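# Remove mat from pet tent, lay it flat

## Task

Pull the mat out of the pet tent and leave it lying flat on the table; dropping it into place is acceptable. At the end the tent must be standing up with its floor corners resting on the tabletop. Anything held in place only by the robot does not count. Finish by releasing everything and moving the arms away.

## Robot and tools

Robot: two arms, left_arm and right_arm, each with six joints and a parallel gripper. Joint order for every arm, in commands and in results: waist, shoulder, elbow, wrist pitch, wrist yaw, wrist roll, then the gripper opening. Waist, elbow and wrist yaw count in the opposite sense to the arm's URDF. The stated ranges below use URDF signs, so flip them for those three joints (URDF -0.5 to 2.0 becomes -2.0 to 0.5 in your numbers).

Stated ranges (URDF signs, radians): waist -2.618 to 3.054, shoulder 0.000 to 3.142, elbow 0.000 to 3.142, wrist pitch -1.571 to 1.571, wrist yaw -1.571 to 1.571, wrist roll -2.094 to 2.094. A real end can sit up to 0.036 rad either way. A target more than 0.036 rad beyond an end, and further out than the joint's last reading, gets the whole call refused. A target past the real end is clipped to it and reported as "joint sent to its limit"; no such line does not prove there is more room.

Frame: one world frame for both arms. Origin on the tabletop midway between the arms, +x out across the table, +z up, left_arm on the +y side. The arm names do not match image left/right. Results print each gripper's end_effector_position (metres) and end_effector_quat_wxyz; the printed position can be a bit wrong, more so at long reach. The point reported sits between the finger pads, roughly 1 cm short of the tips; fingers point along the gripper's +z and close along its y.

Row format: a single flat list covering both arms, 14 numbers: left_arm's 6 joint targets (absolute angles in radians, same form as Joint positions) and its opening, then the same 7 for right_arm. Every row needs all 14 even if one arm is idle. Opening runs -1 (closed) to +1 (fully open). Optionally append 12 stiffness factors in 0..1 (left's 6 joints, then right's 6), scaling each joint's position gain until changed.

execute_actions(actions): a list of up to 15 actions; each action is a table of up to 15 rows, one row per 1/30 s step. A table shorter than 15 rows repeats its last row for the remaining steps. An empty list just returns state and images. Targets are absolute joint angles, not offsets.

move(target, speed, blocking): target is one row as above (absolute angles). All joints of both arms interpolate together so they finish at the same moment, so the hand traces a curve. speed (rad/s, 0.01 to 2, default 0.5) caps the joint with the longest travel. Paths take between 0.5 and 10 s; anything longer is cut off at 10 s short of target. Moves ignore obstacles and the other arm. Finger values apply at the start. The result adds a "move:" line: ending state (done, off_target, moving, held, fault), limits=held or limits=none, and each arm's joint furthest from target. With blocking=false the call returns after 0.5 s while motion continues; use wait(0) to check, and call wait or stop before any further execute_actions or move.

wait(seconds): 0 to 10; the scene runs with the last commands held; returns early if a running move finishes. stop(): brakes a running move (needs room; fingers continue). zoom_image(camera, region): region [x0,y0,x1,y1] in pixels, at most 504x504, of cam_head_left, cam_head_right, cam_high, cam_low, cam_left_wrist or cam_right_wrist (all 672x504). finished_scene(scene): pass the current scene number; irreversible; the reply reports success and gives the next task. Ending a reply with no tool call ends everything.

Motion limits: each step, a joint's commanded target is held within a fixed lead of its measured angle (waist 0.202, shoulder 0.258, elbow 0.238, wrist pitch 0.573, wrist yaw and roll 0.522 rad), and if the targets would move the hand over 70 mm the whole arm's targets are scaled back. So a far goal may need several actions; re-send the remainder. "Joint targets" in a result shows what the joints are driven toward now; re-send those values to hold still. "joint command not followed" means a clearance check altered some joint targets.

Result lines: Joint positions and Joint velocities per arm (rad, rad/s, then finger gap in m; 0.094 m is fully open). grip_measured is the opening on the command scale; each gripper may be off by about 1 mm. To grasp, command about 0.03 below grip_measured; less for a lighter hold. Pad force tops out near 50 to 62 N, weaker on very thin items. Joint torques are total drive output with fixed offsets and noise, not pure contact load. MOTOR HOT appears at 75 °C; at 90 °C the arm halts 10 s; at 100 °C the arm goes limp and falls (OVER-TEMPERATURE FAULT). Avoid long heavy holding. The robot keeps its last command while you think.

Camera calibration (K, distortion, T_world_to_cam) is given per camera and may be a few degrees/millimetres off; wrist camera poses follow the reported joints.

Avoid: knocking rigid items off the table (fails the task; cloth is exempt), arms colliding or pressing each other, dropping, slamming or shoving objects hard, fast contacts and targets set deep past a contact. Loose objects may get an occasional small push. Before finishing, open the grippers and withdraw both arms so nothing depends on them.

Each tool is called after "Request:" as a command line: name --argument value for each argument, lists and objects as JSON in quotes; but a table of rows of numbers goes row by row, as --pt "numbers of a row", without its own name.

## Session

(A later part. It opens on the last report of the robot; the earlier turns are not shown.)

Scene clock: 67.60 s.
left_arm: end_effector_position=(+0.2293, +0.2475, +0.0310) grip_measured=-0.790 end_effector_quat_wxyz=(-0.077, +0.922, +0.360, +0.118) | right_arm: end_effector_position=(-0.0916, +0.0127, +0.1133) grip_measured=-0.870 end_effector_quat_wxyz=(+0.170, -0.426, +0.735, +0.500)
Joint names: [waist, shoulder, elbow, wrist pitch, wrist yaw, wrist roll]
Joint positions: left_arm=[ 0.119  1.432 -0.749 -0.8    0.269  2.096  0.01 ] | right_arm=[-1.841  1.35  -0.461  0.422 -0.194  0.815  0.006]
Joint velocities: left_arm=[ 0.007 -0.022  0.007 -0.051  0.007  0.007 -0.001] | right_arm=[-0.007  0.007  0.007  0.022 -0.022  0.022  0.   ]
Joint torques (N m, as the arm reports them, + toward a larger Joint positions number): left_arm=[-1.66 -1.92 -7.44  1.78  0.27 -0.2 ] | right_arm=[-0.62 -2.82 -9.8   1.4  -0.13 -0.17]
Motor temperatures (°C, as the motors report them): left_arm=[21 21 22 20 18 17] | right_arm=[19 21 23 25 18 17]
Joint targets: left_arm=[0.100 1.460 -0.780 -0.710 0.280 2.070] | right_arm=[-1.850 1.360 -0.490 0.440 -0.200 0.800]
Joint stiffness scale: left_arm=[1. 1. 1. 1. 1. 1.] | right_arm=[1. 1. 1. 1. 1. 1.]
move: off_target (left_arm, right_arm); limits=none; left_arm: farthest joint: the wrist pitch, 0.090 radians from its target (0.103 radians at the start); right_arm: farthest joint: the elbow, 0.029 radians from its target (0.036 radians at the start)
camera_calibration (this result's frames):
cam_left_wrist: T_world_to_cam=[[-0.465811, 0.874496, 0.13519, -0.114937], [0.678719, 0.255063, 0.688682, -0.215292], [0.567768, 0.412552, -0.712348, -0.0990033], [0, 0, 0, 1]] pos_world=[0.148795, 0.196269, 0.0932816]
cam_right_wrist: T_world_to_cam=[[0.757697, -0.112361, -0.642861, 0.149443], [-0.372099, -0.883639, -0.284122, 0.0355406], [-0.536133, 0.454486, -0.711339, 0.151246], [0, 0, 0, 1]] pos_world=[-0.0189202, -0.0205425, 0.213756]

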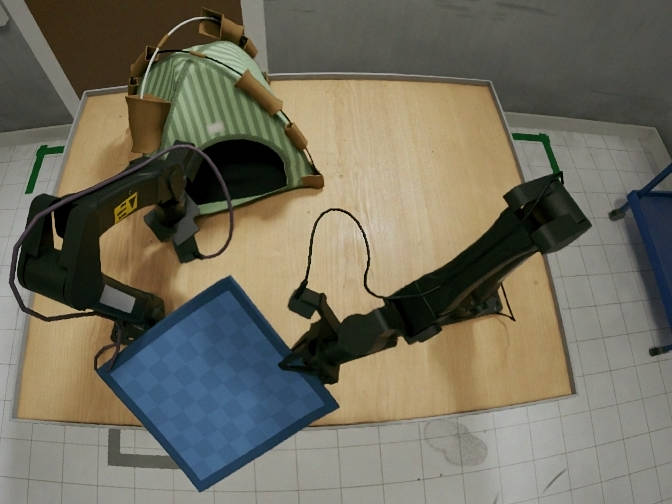

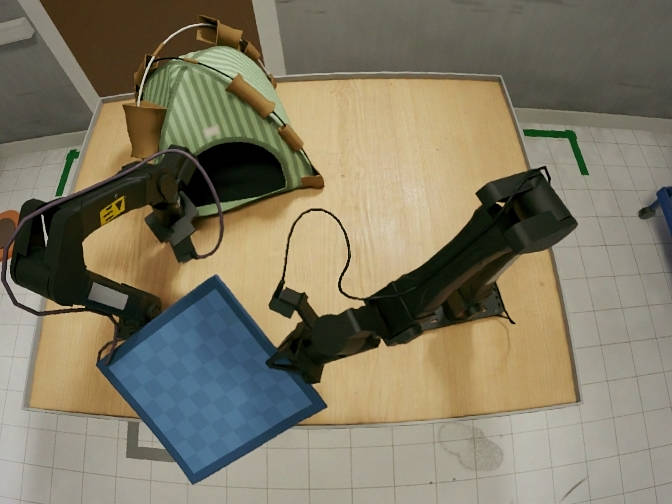

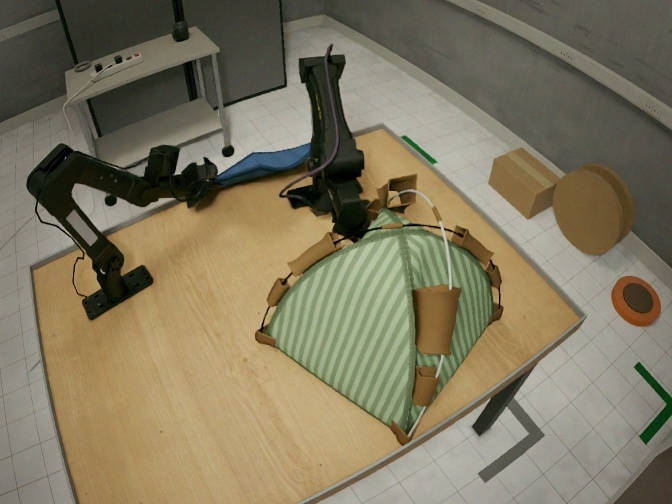

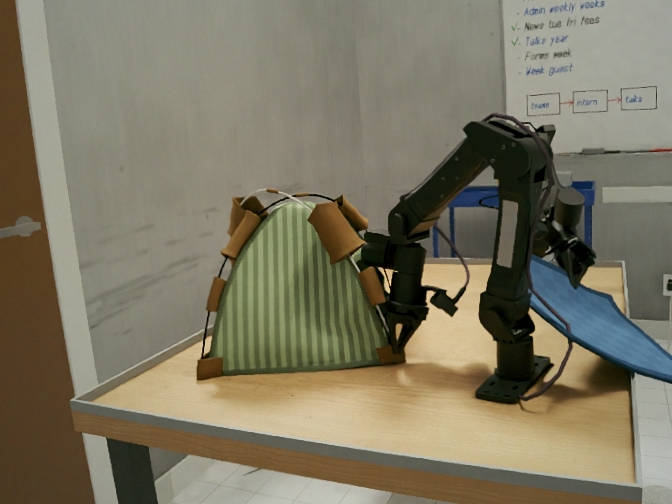

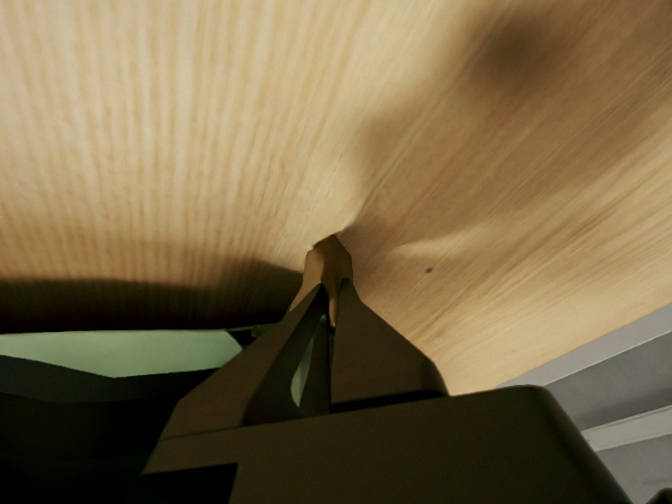

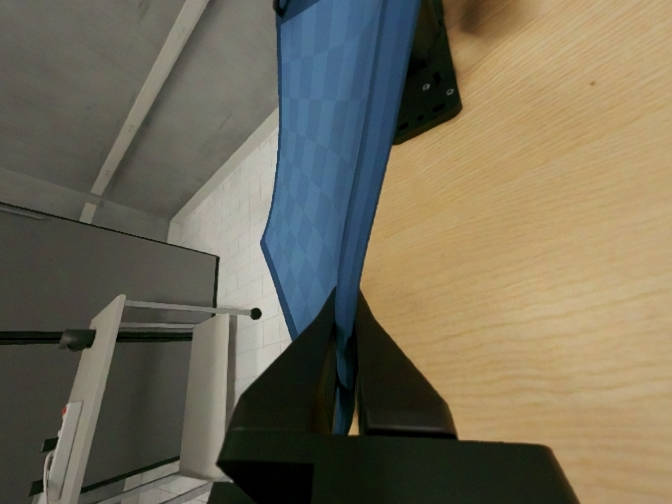

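Request:
move --target '[0.10,1.44,-0.76,-0.8,0.28,2.07,-1,-1.7,0.86,-1.58,-1.5,0,1.57,-1]' --speed 0.9

Scene clock: 70.73 s.
left_arm: end_effector_position=(+0.2278, +0.2480, +0.0308) grip_measured=-0.790 end_effector_quat_wxyz=(-0.079, +0.922, +0.360, +0.115) | right_arm: end_effector_position=(-0.0177, -0.1839, +0.3420) grip_measured=-0.870 end_effector_quat_wxyz=(-0.051, -0.131, +0.919, +0.368)
Joint names: [waist, shoulder, elbow, wrist pitch, wrist yaw, wrist roll]
Joint positions: left_arm=[ 0.119  1.432 -0.749 -0.807  0.269  2.095  0.01 ] | right_arm=[-1.712  0.873 -1.556 -1.494 -0.004  1.57   0.006]
Joint velocities: left_arm=[-0.027 -0.002 -0.007  0.066  0.051  0.037 -0.   ] | right_arm=[-0.002  0.017 -0.012 -0.037 -0.022  0.007 -0.   ]
Joint torques (N m, as the arm reports them, + toward a larger Joint positions number): left_arm=[-1.83 -3.08 -6.04  0.76  0.24 -0.23] | right_arm=[ 0.93  0.32 -7.53  0.89 -0.01 -0.03]
Motor temperatures (°C, as the motors report them): left_arm=[21 21 23 20 18 17] | right_arm=[19 21 23 25 18 17]
Joint targets: left_arm=[0.100 1.440 -0.760 -0.800 0.280 2.070] | right_arm=[-1.700 0.860 -1.580 -1.500 0.000 1.570]
Joint stiffness scale: left_arm=[1. 1. 1. 1. 1. 1.] | right_arm=[1. 1. 1. 1. 1. 1.]
move: off_target (left_arm, right_arm); limits=none; left_arm: farthest joint: the wrist roll, 0.025 radians from its target (0.026 radians at the start); right_arm: farthest joint: the elbow, 0.024 radians from its target (1.119 radians at the start)
camera_calibration (this result's frames):
cam_left_wrist: T_world_to_cam=[[-0.465577, 0.873881, 0.139896, -0.116145], [0.682899, 0.254191, 0.684862, -0.214875], [0.562927, 0.414391, -0.715118, -0.0976864], [0, 0, 0, 1]] pos_world=[0.147654, 0.196596, 0.0935504]
cam_right_wrist: T_world_to_cam=[[0.149409, -0.671859, -0.725453, 0.13293], [-0.66804, -0.6095, 0.426888, -0.24372], [-0.728972, 0.420851, -0.539893, 0.374671], [0, 0, 0, 1]] pos_world=[0.0904483, -0.216917, 0.402758]

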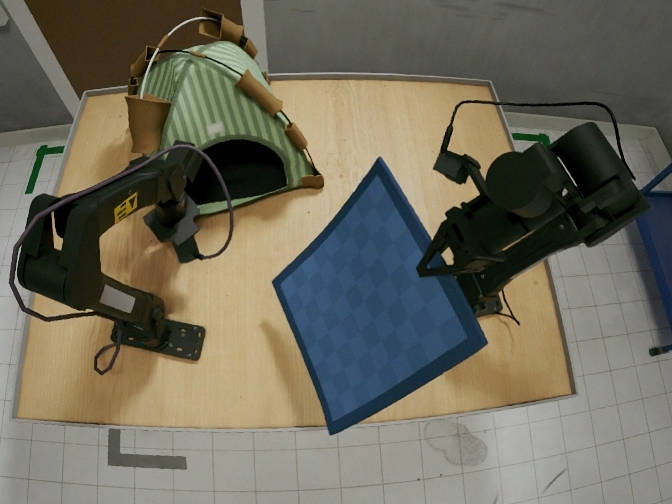

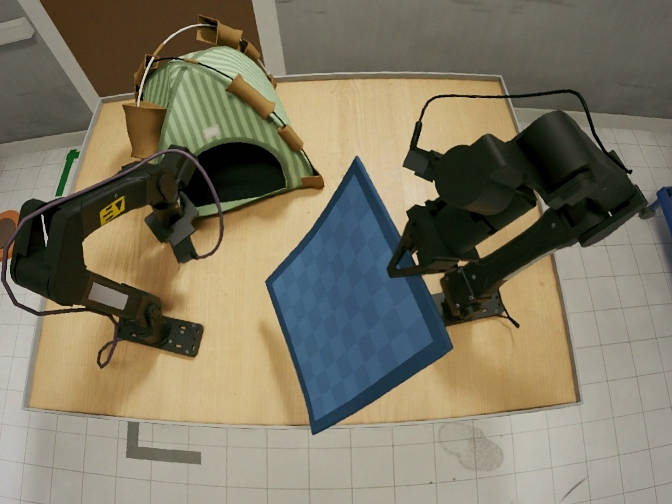

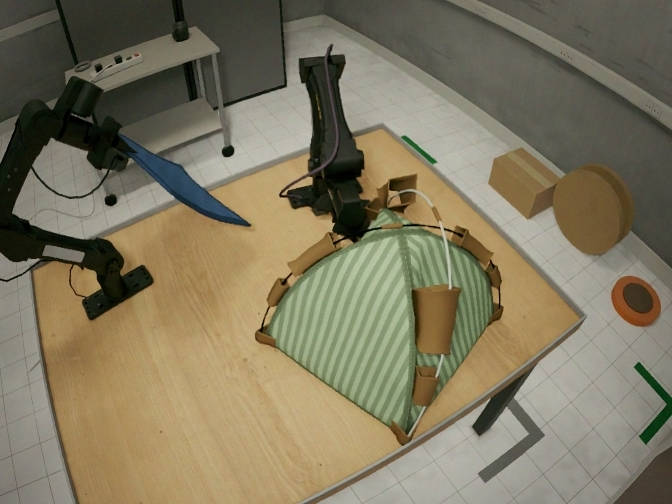

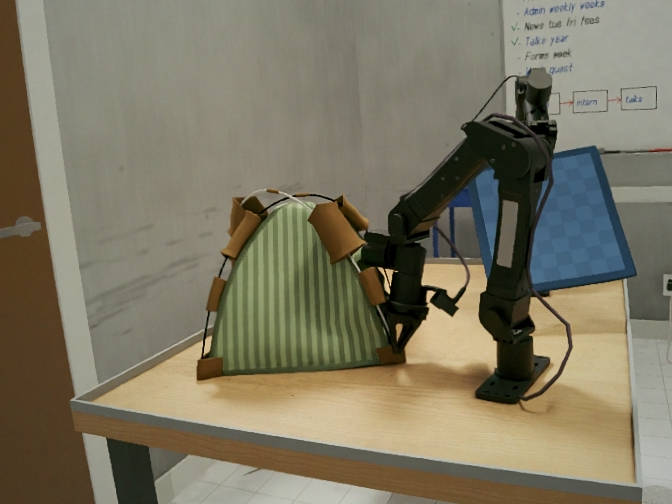

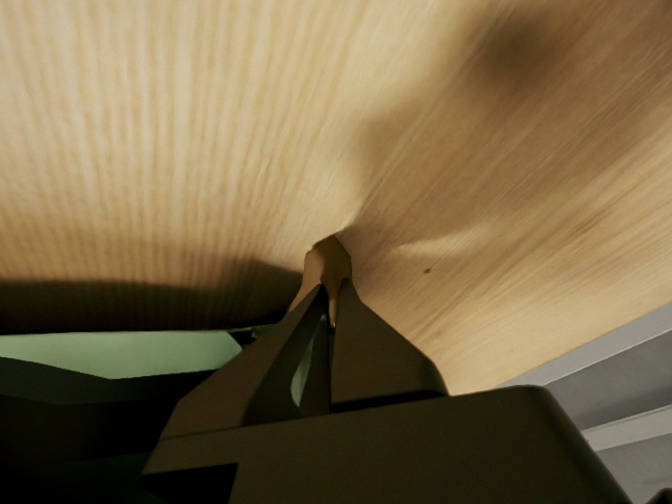

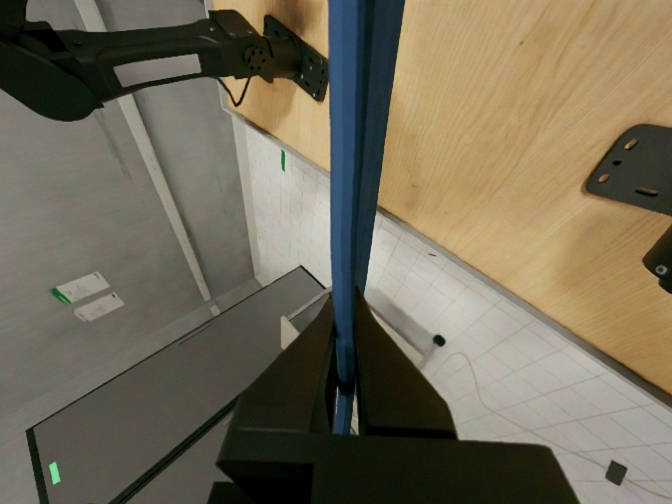

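Request:
move --target '[0.12,1.43,-0.75,-0.8,0.27,2.07,0,-0.1,0.86,-1.58,-1.5,0,1.57,-1]' --speed 0.8

Request:
zoom_image --camera "cam_high" --region '[340,380,480,480]'

Scene clock: 73.40 s.
left_arm: end_effector_position=(+0.2233, +0.2507, +0.0308) grip_measured=-0.003 end_effector_quat_wxyz=(-0.087, +0.920, +0.367, +0.110) | right_arm: end_effector_position=(+0.1987, -0.3043, +0.3419) grip_measured=-0.870 end_effector_quat_wxyz=(+0.224, +0.566, +0.736, +0.296)
Joint names: [waist, shoulder, elbow, wrist pitch, wrist yaw, wrist roll]
Joint positions: left_arm=[ 0.119  1.432 -0.749 -0.828  0.276  2.078  0.047] | right_arm=[-0.112  0.873 -1.556 -1.494  0.008  1.571  0.006]
Joint velocities: left_arm=[-0.007 -0.007  0.007  0.022  0.081 -0.051 -0.001] | right_arm=[ 0.002 -0.012  0.002  0.022  0.007 -0.066  0.   ]
Joint torques (N m, as the arm reports them, + toward a larger Joint positions number): left_arm=[ 0.   -3.81 -5.16  0.98  0.06 -0.19] | right_arm=[ 0.94  0.36 -7.58  0.9  -0.09 -0.02]
Motor temperatures (°C, as the motors report them): left_arm=[21 21 23 20 18 17] | right_arm=[19 21 23 25 18 17]
Joint targets: left_arm=[0.120 1.430 -0.750 -0.800 0.270 2.070] | right_arm=[-0.100 0.860 -1.580 -1.500 -0.000 1.570]
Joint stiffness scale: left_arm=[1. 1. 1. 1. 1. 1.] | right_arm=[1. 1. 1. 1. 1. 1.]
move: off_target (left_arm, right_arm); limits=none; left_arm: farthest joint: the wrist pitch, 0.028 radians from its target (0.007 radians at the start); right_arm: farthest joint: the elbow, 0.024 radians from its target (0.024 radians at the start)
camera_calibration (this result's frames):
cam_left_wrist: T_world_to_cam=[[-0.478294, 0.864323, 0.1555, -0.115823], [0.687961, 0.258708, 0.678071, -0.214536], [0.545843, 0.431295, -0.718359, -0.0966243], [0, 0, 0, 1]] pos_world=[0.144936, 0.197284, 0.0940699]
cam_right_wrist: T_world_to_cam=[[-0.677096, -0.128942, -0.72451, 0.348738], [-0.59392, 0.67707, 0.434552, 0.201716], [0.434512, 0.724534, -0.535023, 0.442607], [0, 0, 0, 1]] pos_world=[0.163614, -0.412293, 0.401813]

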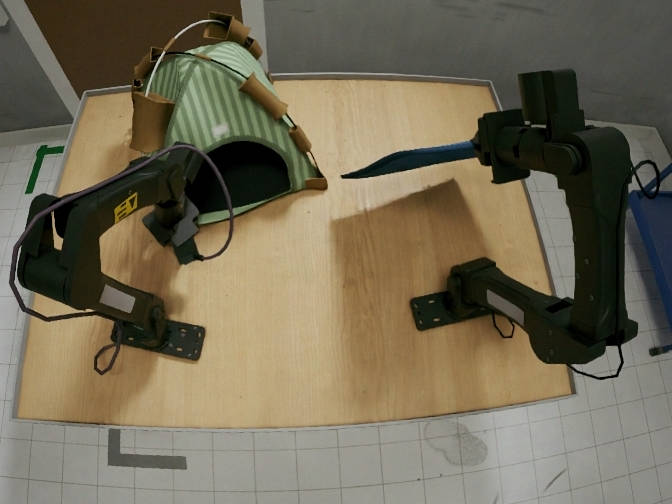

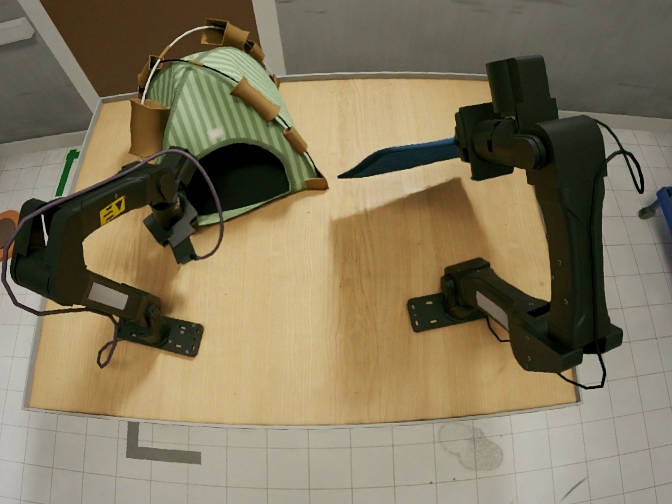

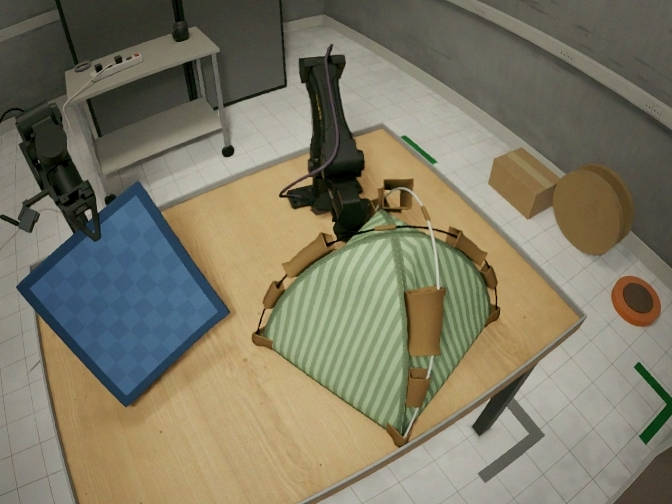

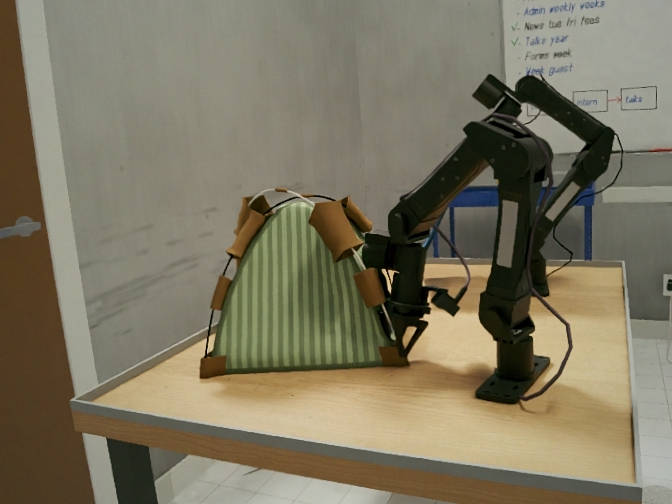

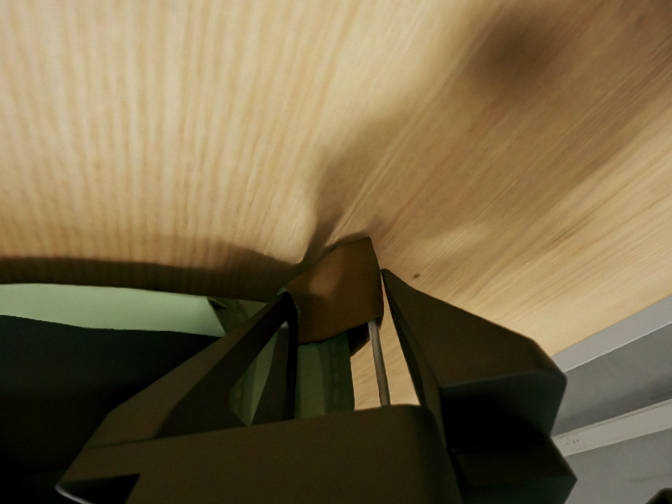

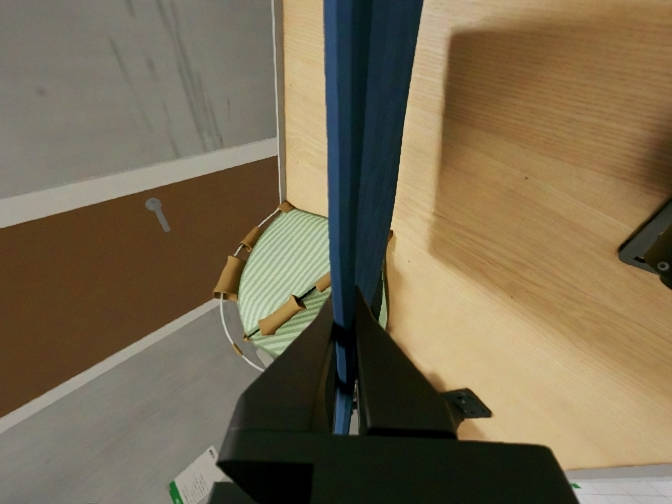

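Region (340, 380, 480, 480) of cam_high's 672x504 image, scaled by 3.600, with more detail than that image has; it fills the top 360 rows of this view, and the rest is white.

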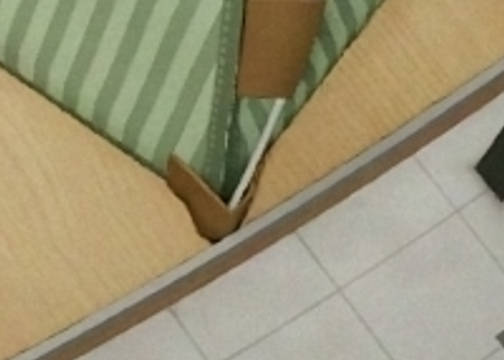

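Request:
execute_actions --actions '[[[0.12,1.43,-0.75,-0.8,0.27,2.07,-1,-0.02,0.8,-1.45,-1.3,0,1.57,-1]]]'

Request:
move --target '[0.2,1.1,-0.52,-0.85,0.27,2.07,-1,0.0,0.335,-0.25,-0.56,0,1.57,-1]' --speed 0.7

Scene clock: 74.20 s.
left_arm: end_effector_position=(+0.2202, +0.2519, +0.0307) grip_measured=-0.773 end_effector_quat_wxyz=(-0.092, +0.920, +0.366, +0.105) | right_arm: end_effector_position=(+0.2214, -0.3141, +0.3466) grip_measured=-0.870 end_effector_quat_wxyz=(+0.268, +0.581, +0.696, +0.327)
Joint names: [waist, shoulder, elbow, wrist pitch, wrist yaw, wrist roll]
Joint positions: left_arm=[ 0.119  1.432 -0.749 -0.842  0.276  2.077  0.011] | right_arm=[-0.032  0.826 -1.46  -1.331  0.009  1.571  0.006]
Joint velocities: left_arm=[ 0.002  0.007  0.002  0.022  0.066 -0.139  0.   ] | right_arm=[ 0.012 -0.007 -0.022  0.037  0.037  0.037 -0.   ]
Joint torques (N m, as the arm reports them, + toward a larger Joint positions number): left_arm=[-0.05 -3.77 -5.32  1.12  0.1  -0.02] | right_arm=[ 0.92 -0.54 -4.86  1.3  -0.1  -0.03]
Motor temperatures (°C, as the motors report them): left_arm=[21 21 23 20 18 17] | right_arm=[19 21 23 25 18 17]
Joint targets: left_arm=[0.120 1.430 -0.750 -0.800 0.270 2.070] | right_arm=[-0.020 0.800 -1.450 -1.300 -0.000 1.570]
Joint stiffness scale: left_arm=[1. 1. 1. 1. 1. 1.] | right_arm=[1. 1. 1. 1. 1. 1.]
camera_calibration (this result's frames):
cam_left_wrist: T_world_to_cam=[[-0.476599, 0.86334, 0.165821, -0.118727], [0.696444, 0.25568, 0.670518, -0.213468], [0.536488, 0.435054, -0.723125, -0.0942579], [0, 0, 0, 1]] pos_world=[0.142652, 0.198088, 0.0946613]
cam_right_wrist: T_world_to_cam=[[-0.599836, -0.0583312, -0.797994, 0.396788], [-0.584327, 0.713248, 0.38709, 0.24544], [0.546588, 0.69848, -0.461917, 0.384074], [0, 0, 0, 1]] pos_world=[0.171494, -0.420182, 0.399037]

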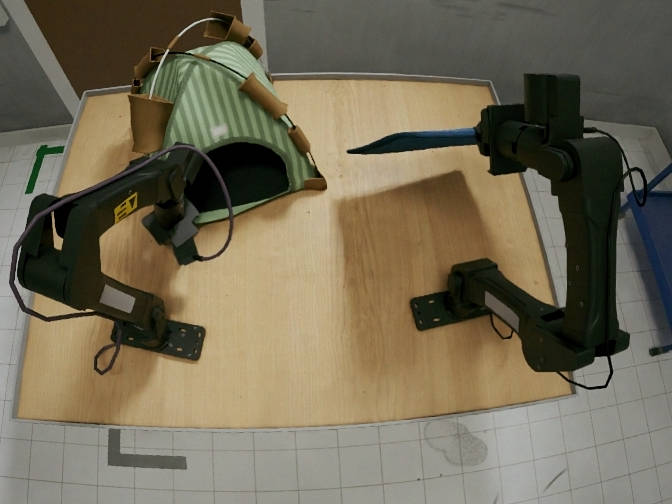

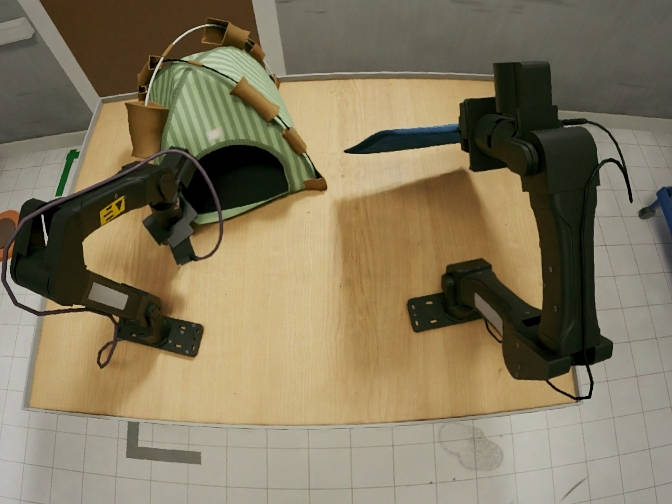

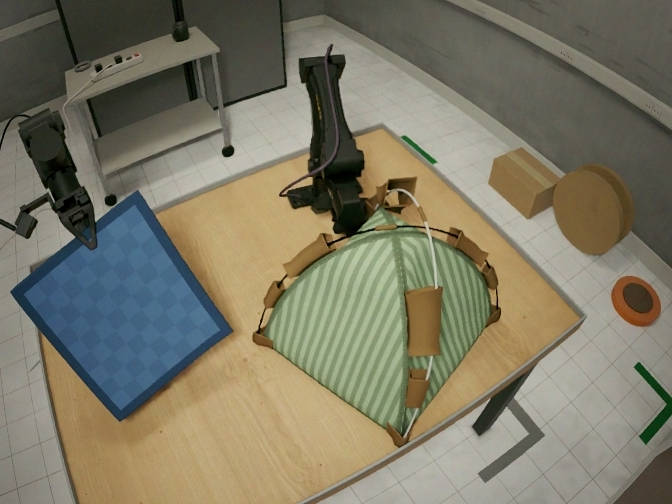

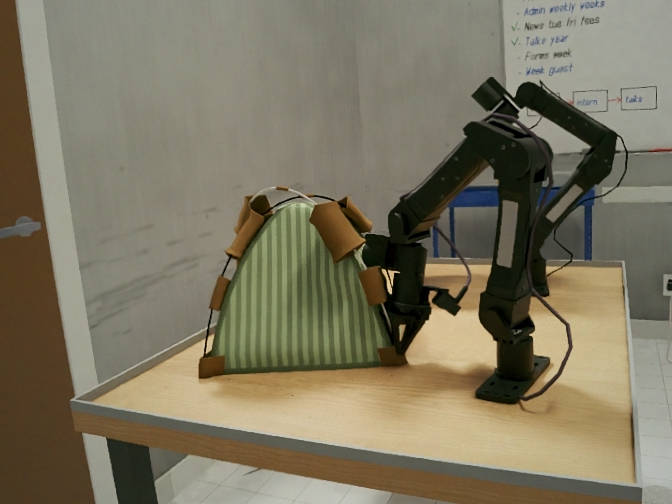

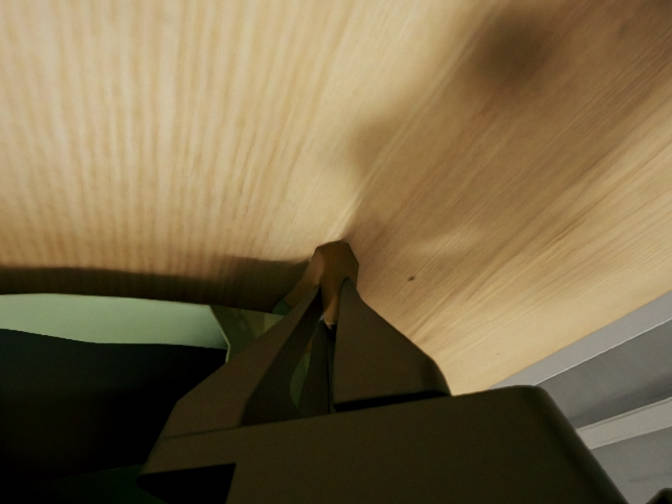

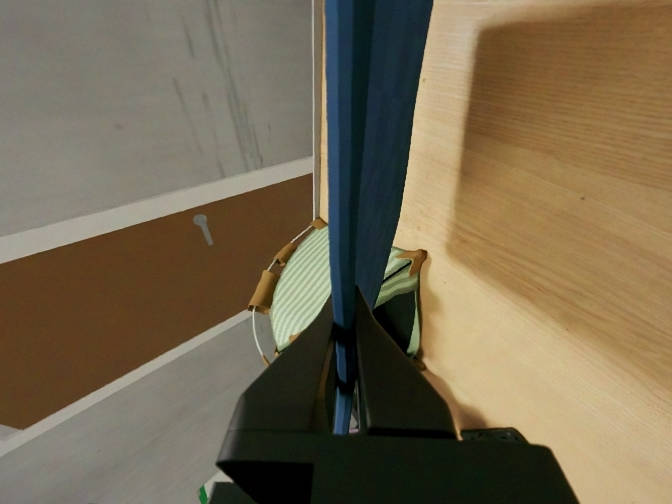

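Scene clock: 76.73 s.
left_arm: end_effector_position=(+0.1772, +0.2520, +0.0323) grip_measured=-0.773 end_effector_quat_wxyz=(-0.055, +0.929, +0.335, +0.145) | right_arm: end_effector_position=(+0.2441, -0.3145, +0.0890) grip_measured=-0.870 end_effector_quat_wxyz=(+0.276, +0.586, +0.687, +0.329)
Joint names: [waist, shoulder, elbow, wrist pitch, wrist yaw, wrist roll]
Joint positions: left_arm=[ 0.191  1.124 -0.539 -0.84   0.276  2.083  0.011] | right_arm=[-0.012  0.362 -0.256 -0.577  0.009  1.572  0.006]
Joint velocities: left_arm=[ 0.012  0.002 -0.002 -0.066 -0.051  0.007  0.   ] | right_arm=[ 0.007 -0.012  0.017 -0.051  0.037  0.037  0.   ]
Joint torques (N m, as the arm reports them, + toward a larger Joint positions number): left_arm=[ 0.76 -3.13 -3.94  0.75  0.1  -0.13] | right_arm=[ 0.94 -0.26 -7.56  1.22 -0.11 -0.04]
Motor temperatures (°C, as the motors report them): left_arm=[20 21 23 20 18 17] | right_arm=[19 20 23 25 18 17]
Joint targets: left_arm=[0.200 1.100 -0.520 -0.850 0.270 2.070] | right_arm=[0.000 0.335 -0.250 -0.560 -0.000 1.570]
Joint stiffness scale: left_arm=[1. 1. 1. 1. 1. 1.] | right_arm=[1. 1. 1. 1. 1. 1.]
move: off_target (left_arm, right_arm); limits=none; left_arm: farthest joint: the shoulder, 0.024 radians from its target (0.332 radians at the start); right_arm: farthest joint: the shoulder, 0.027 radians from its target (0.491 radians at the start)
camera_calibration (this result's frames):
cam_left_wrist: T_world_to_cam=[[-0.419433, 0.902786, 0.0951513, -0.157419], [0.650868, 0.226003, 0.724771, -0.170865], [0.632809, 0.365924, -0.682387, -0.0710164], [0, 0, 0, 1]] pos_world=[0.0901239, 0.206718, 0.0903563]
cam_right_wrist: T_world_to_cam=[[-0.589504, -0.0436372, -0.806586, 0.207718], [-0.574898, 0.724109, 0.380996, 0.360407], [0.567431, 0.688304, -0.451952, 0.243717], [0, 0, 0, 1]] pos_world=[0.191355, -0.419661, 0.140377]

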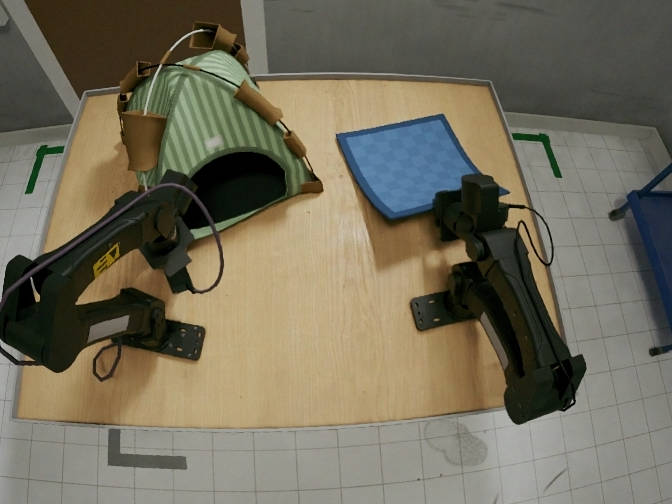

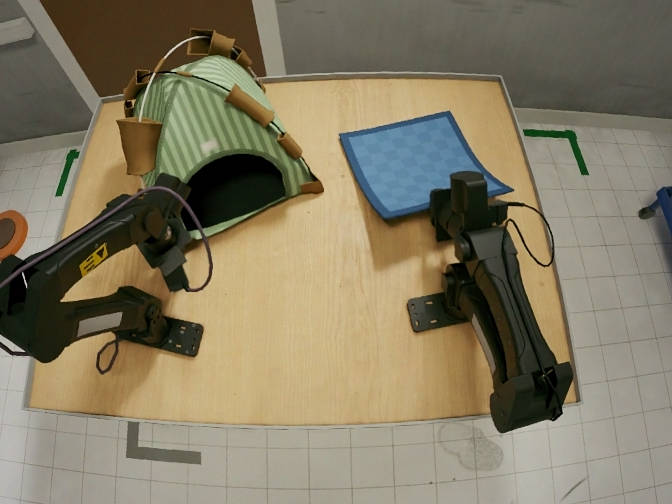

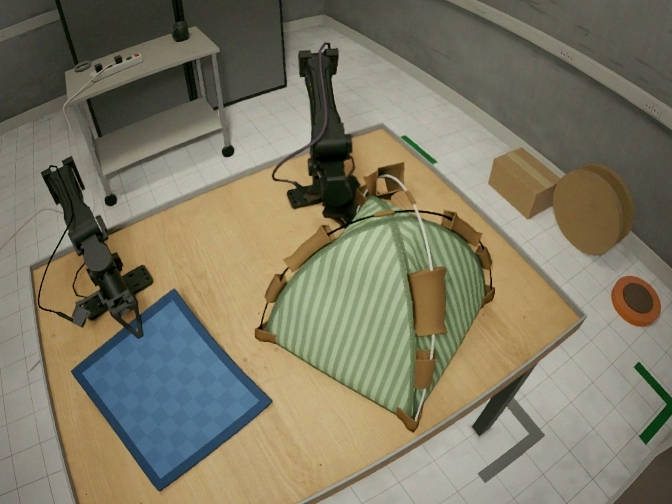

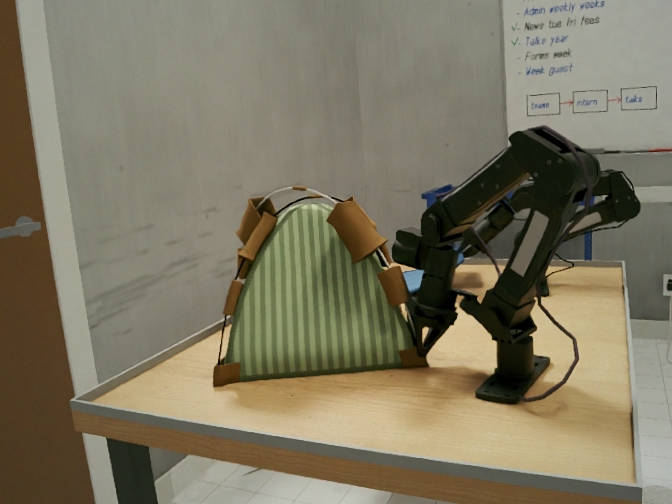

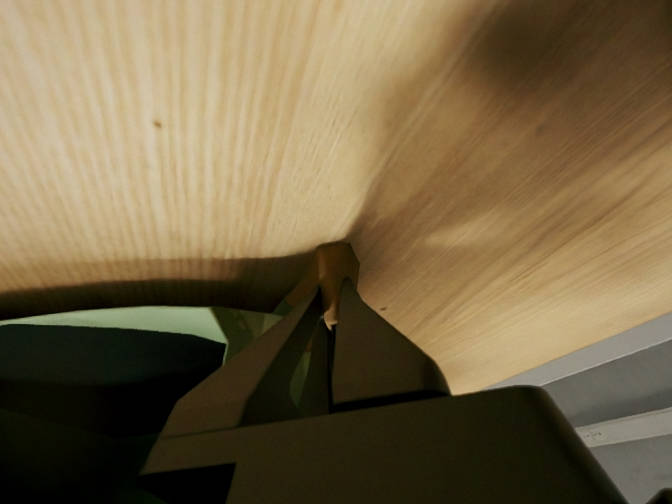

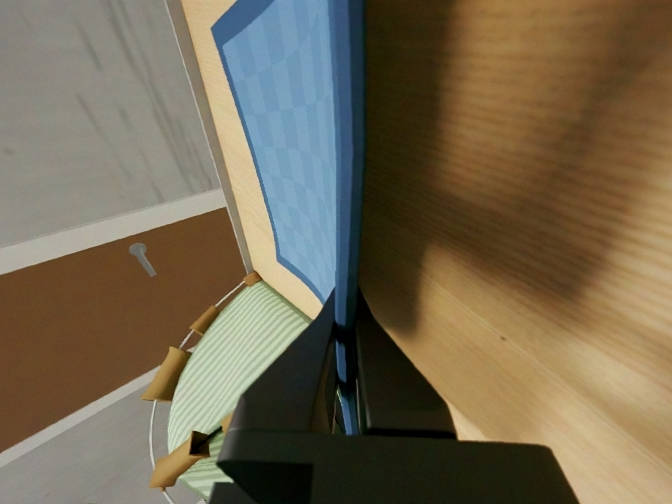

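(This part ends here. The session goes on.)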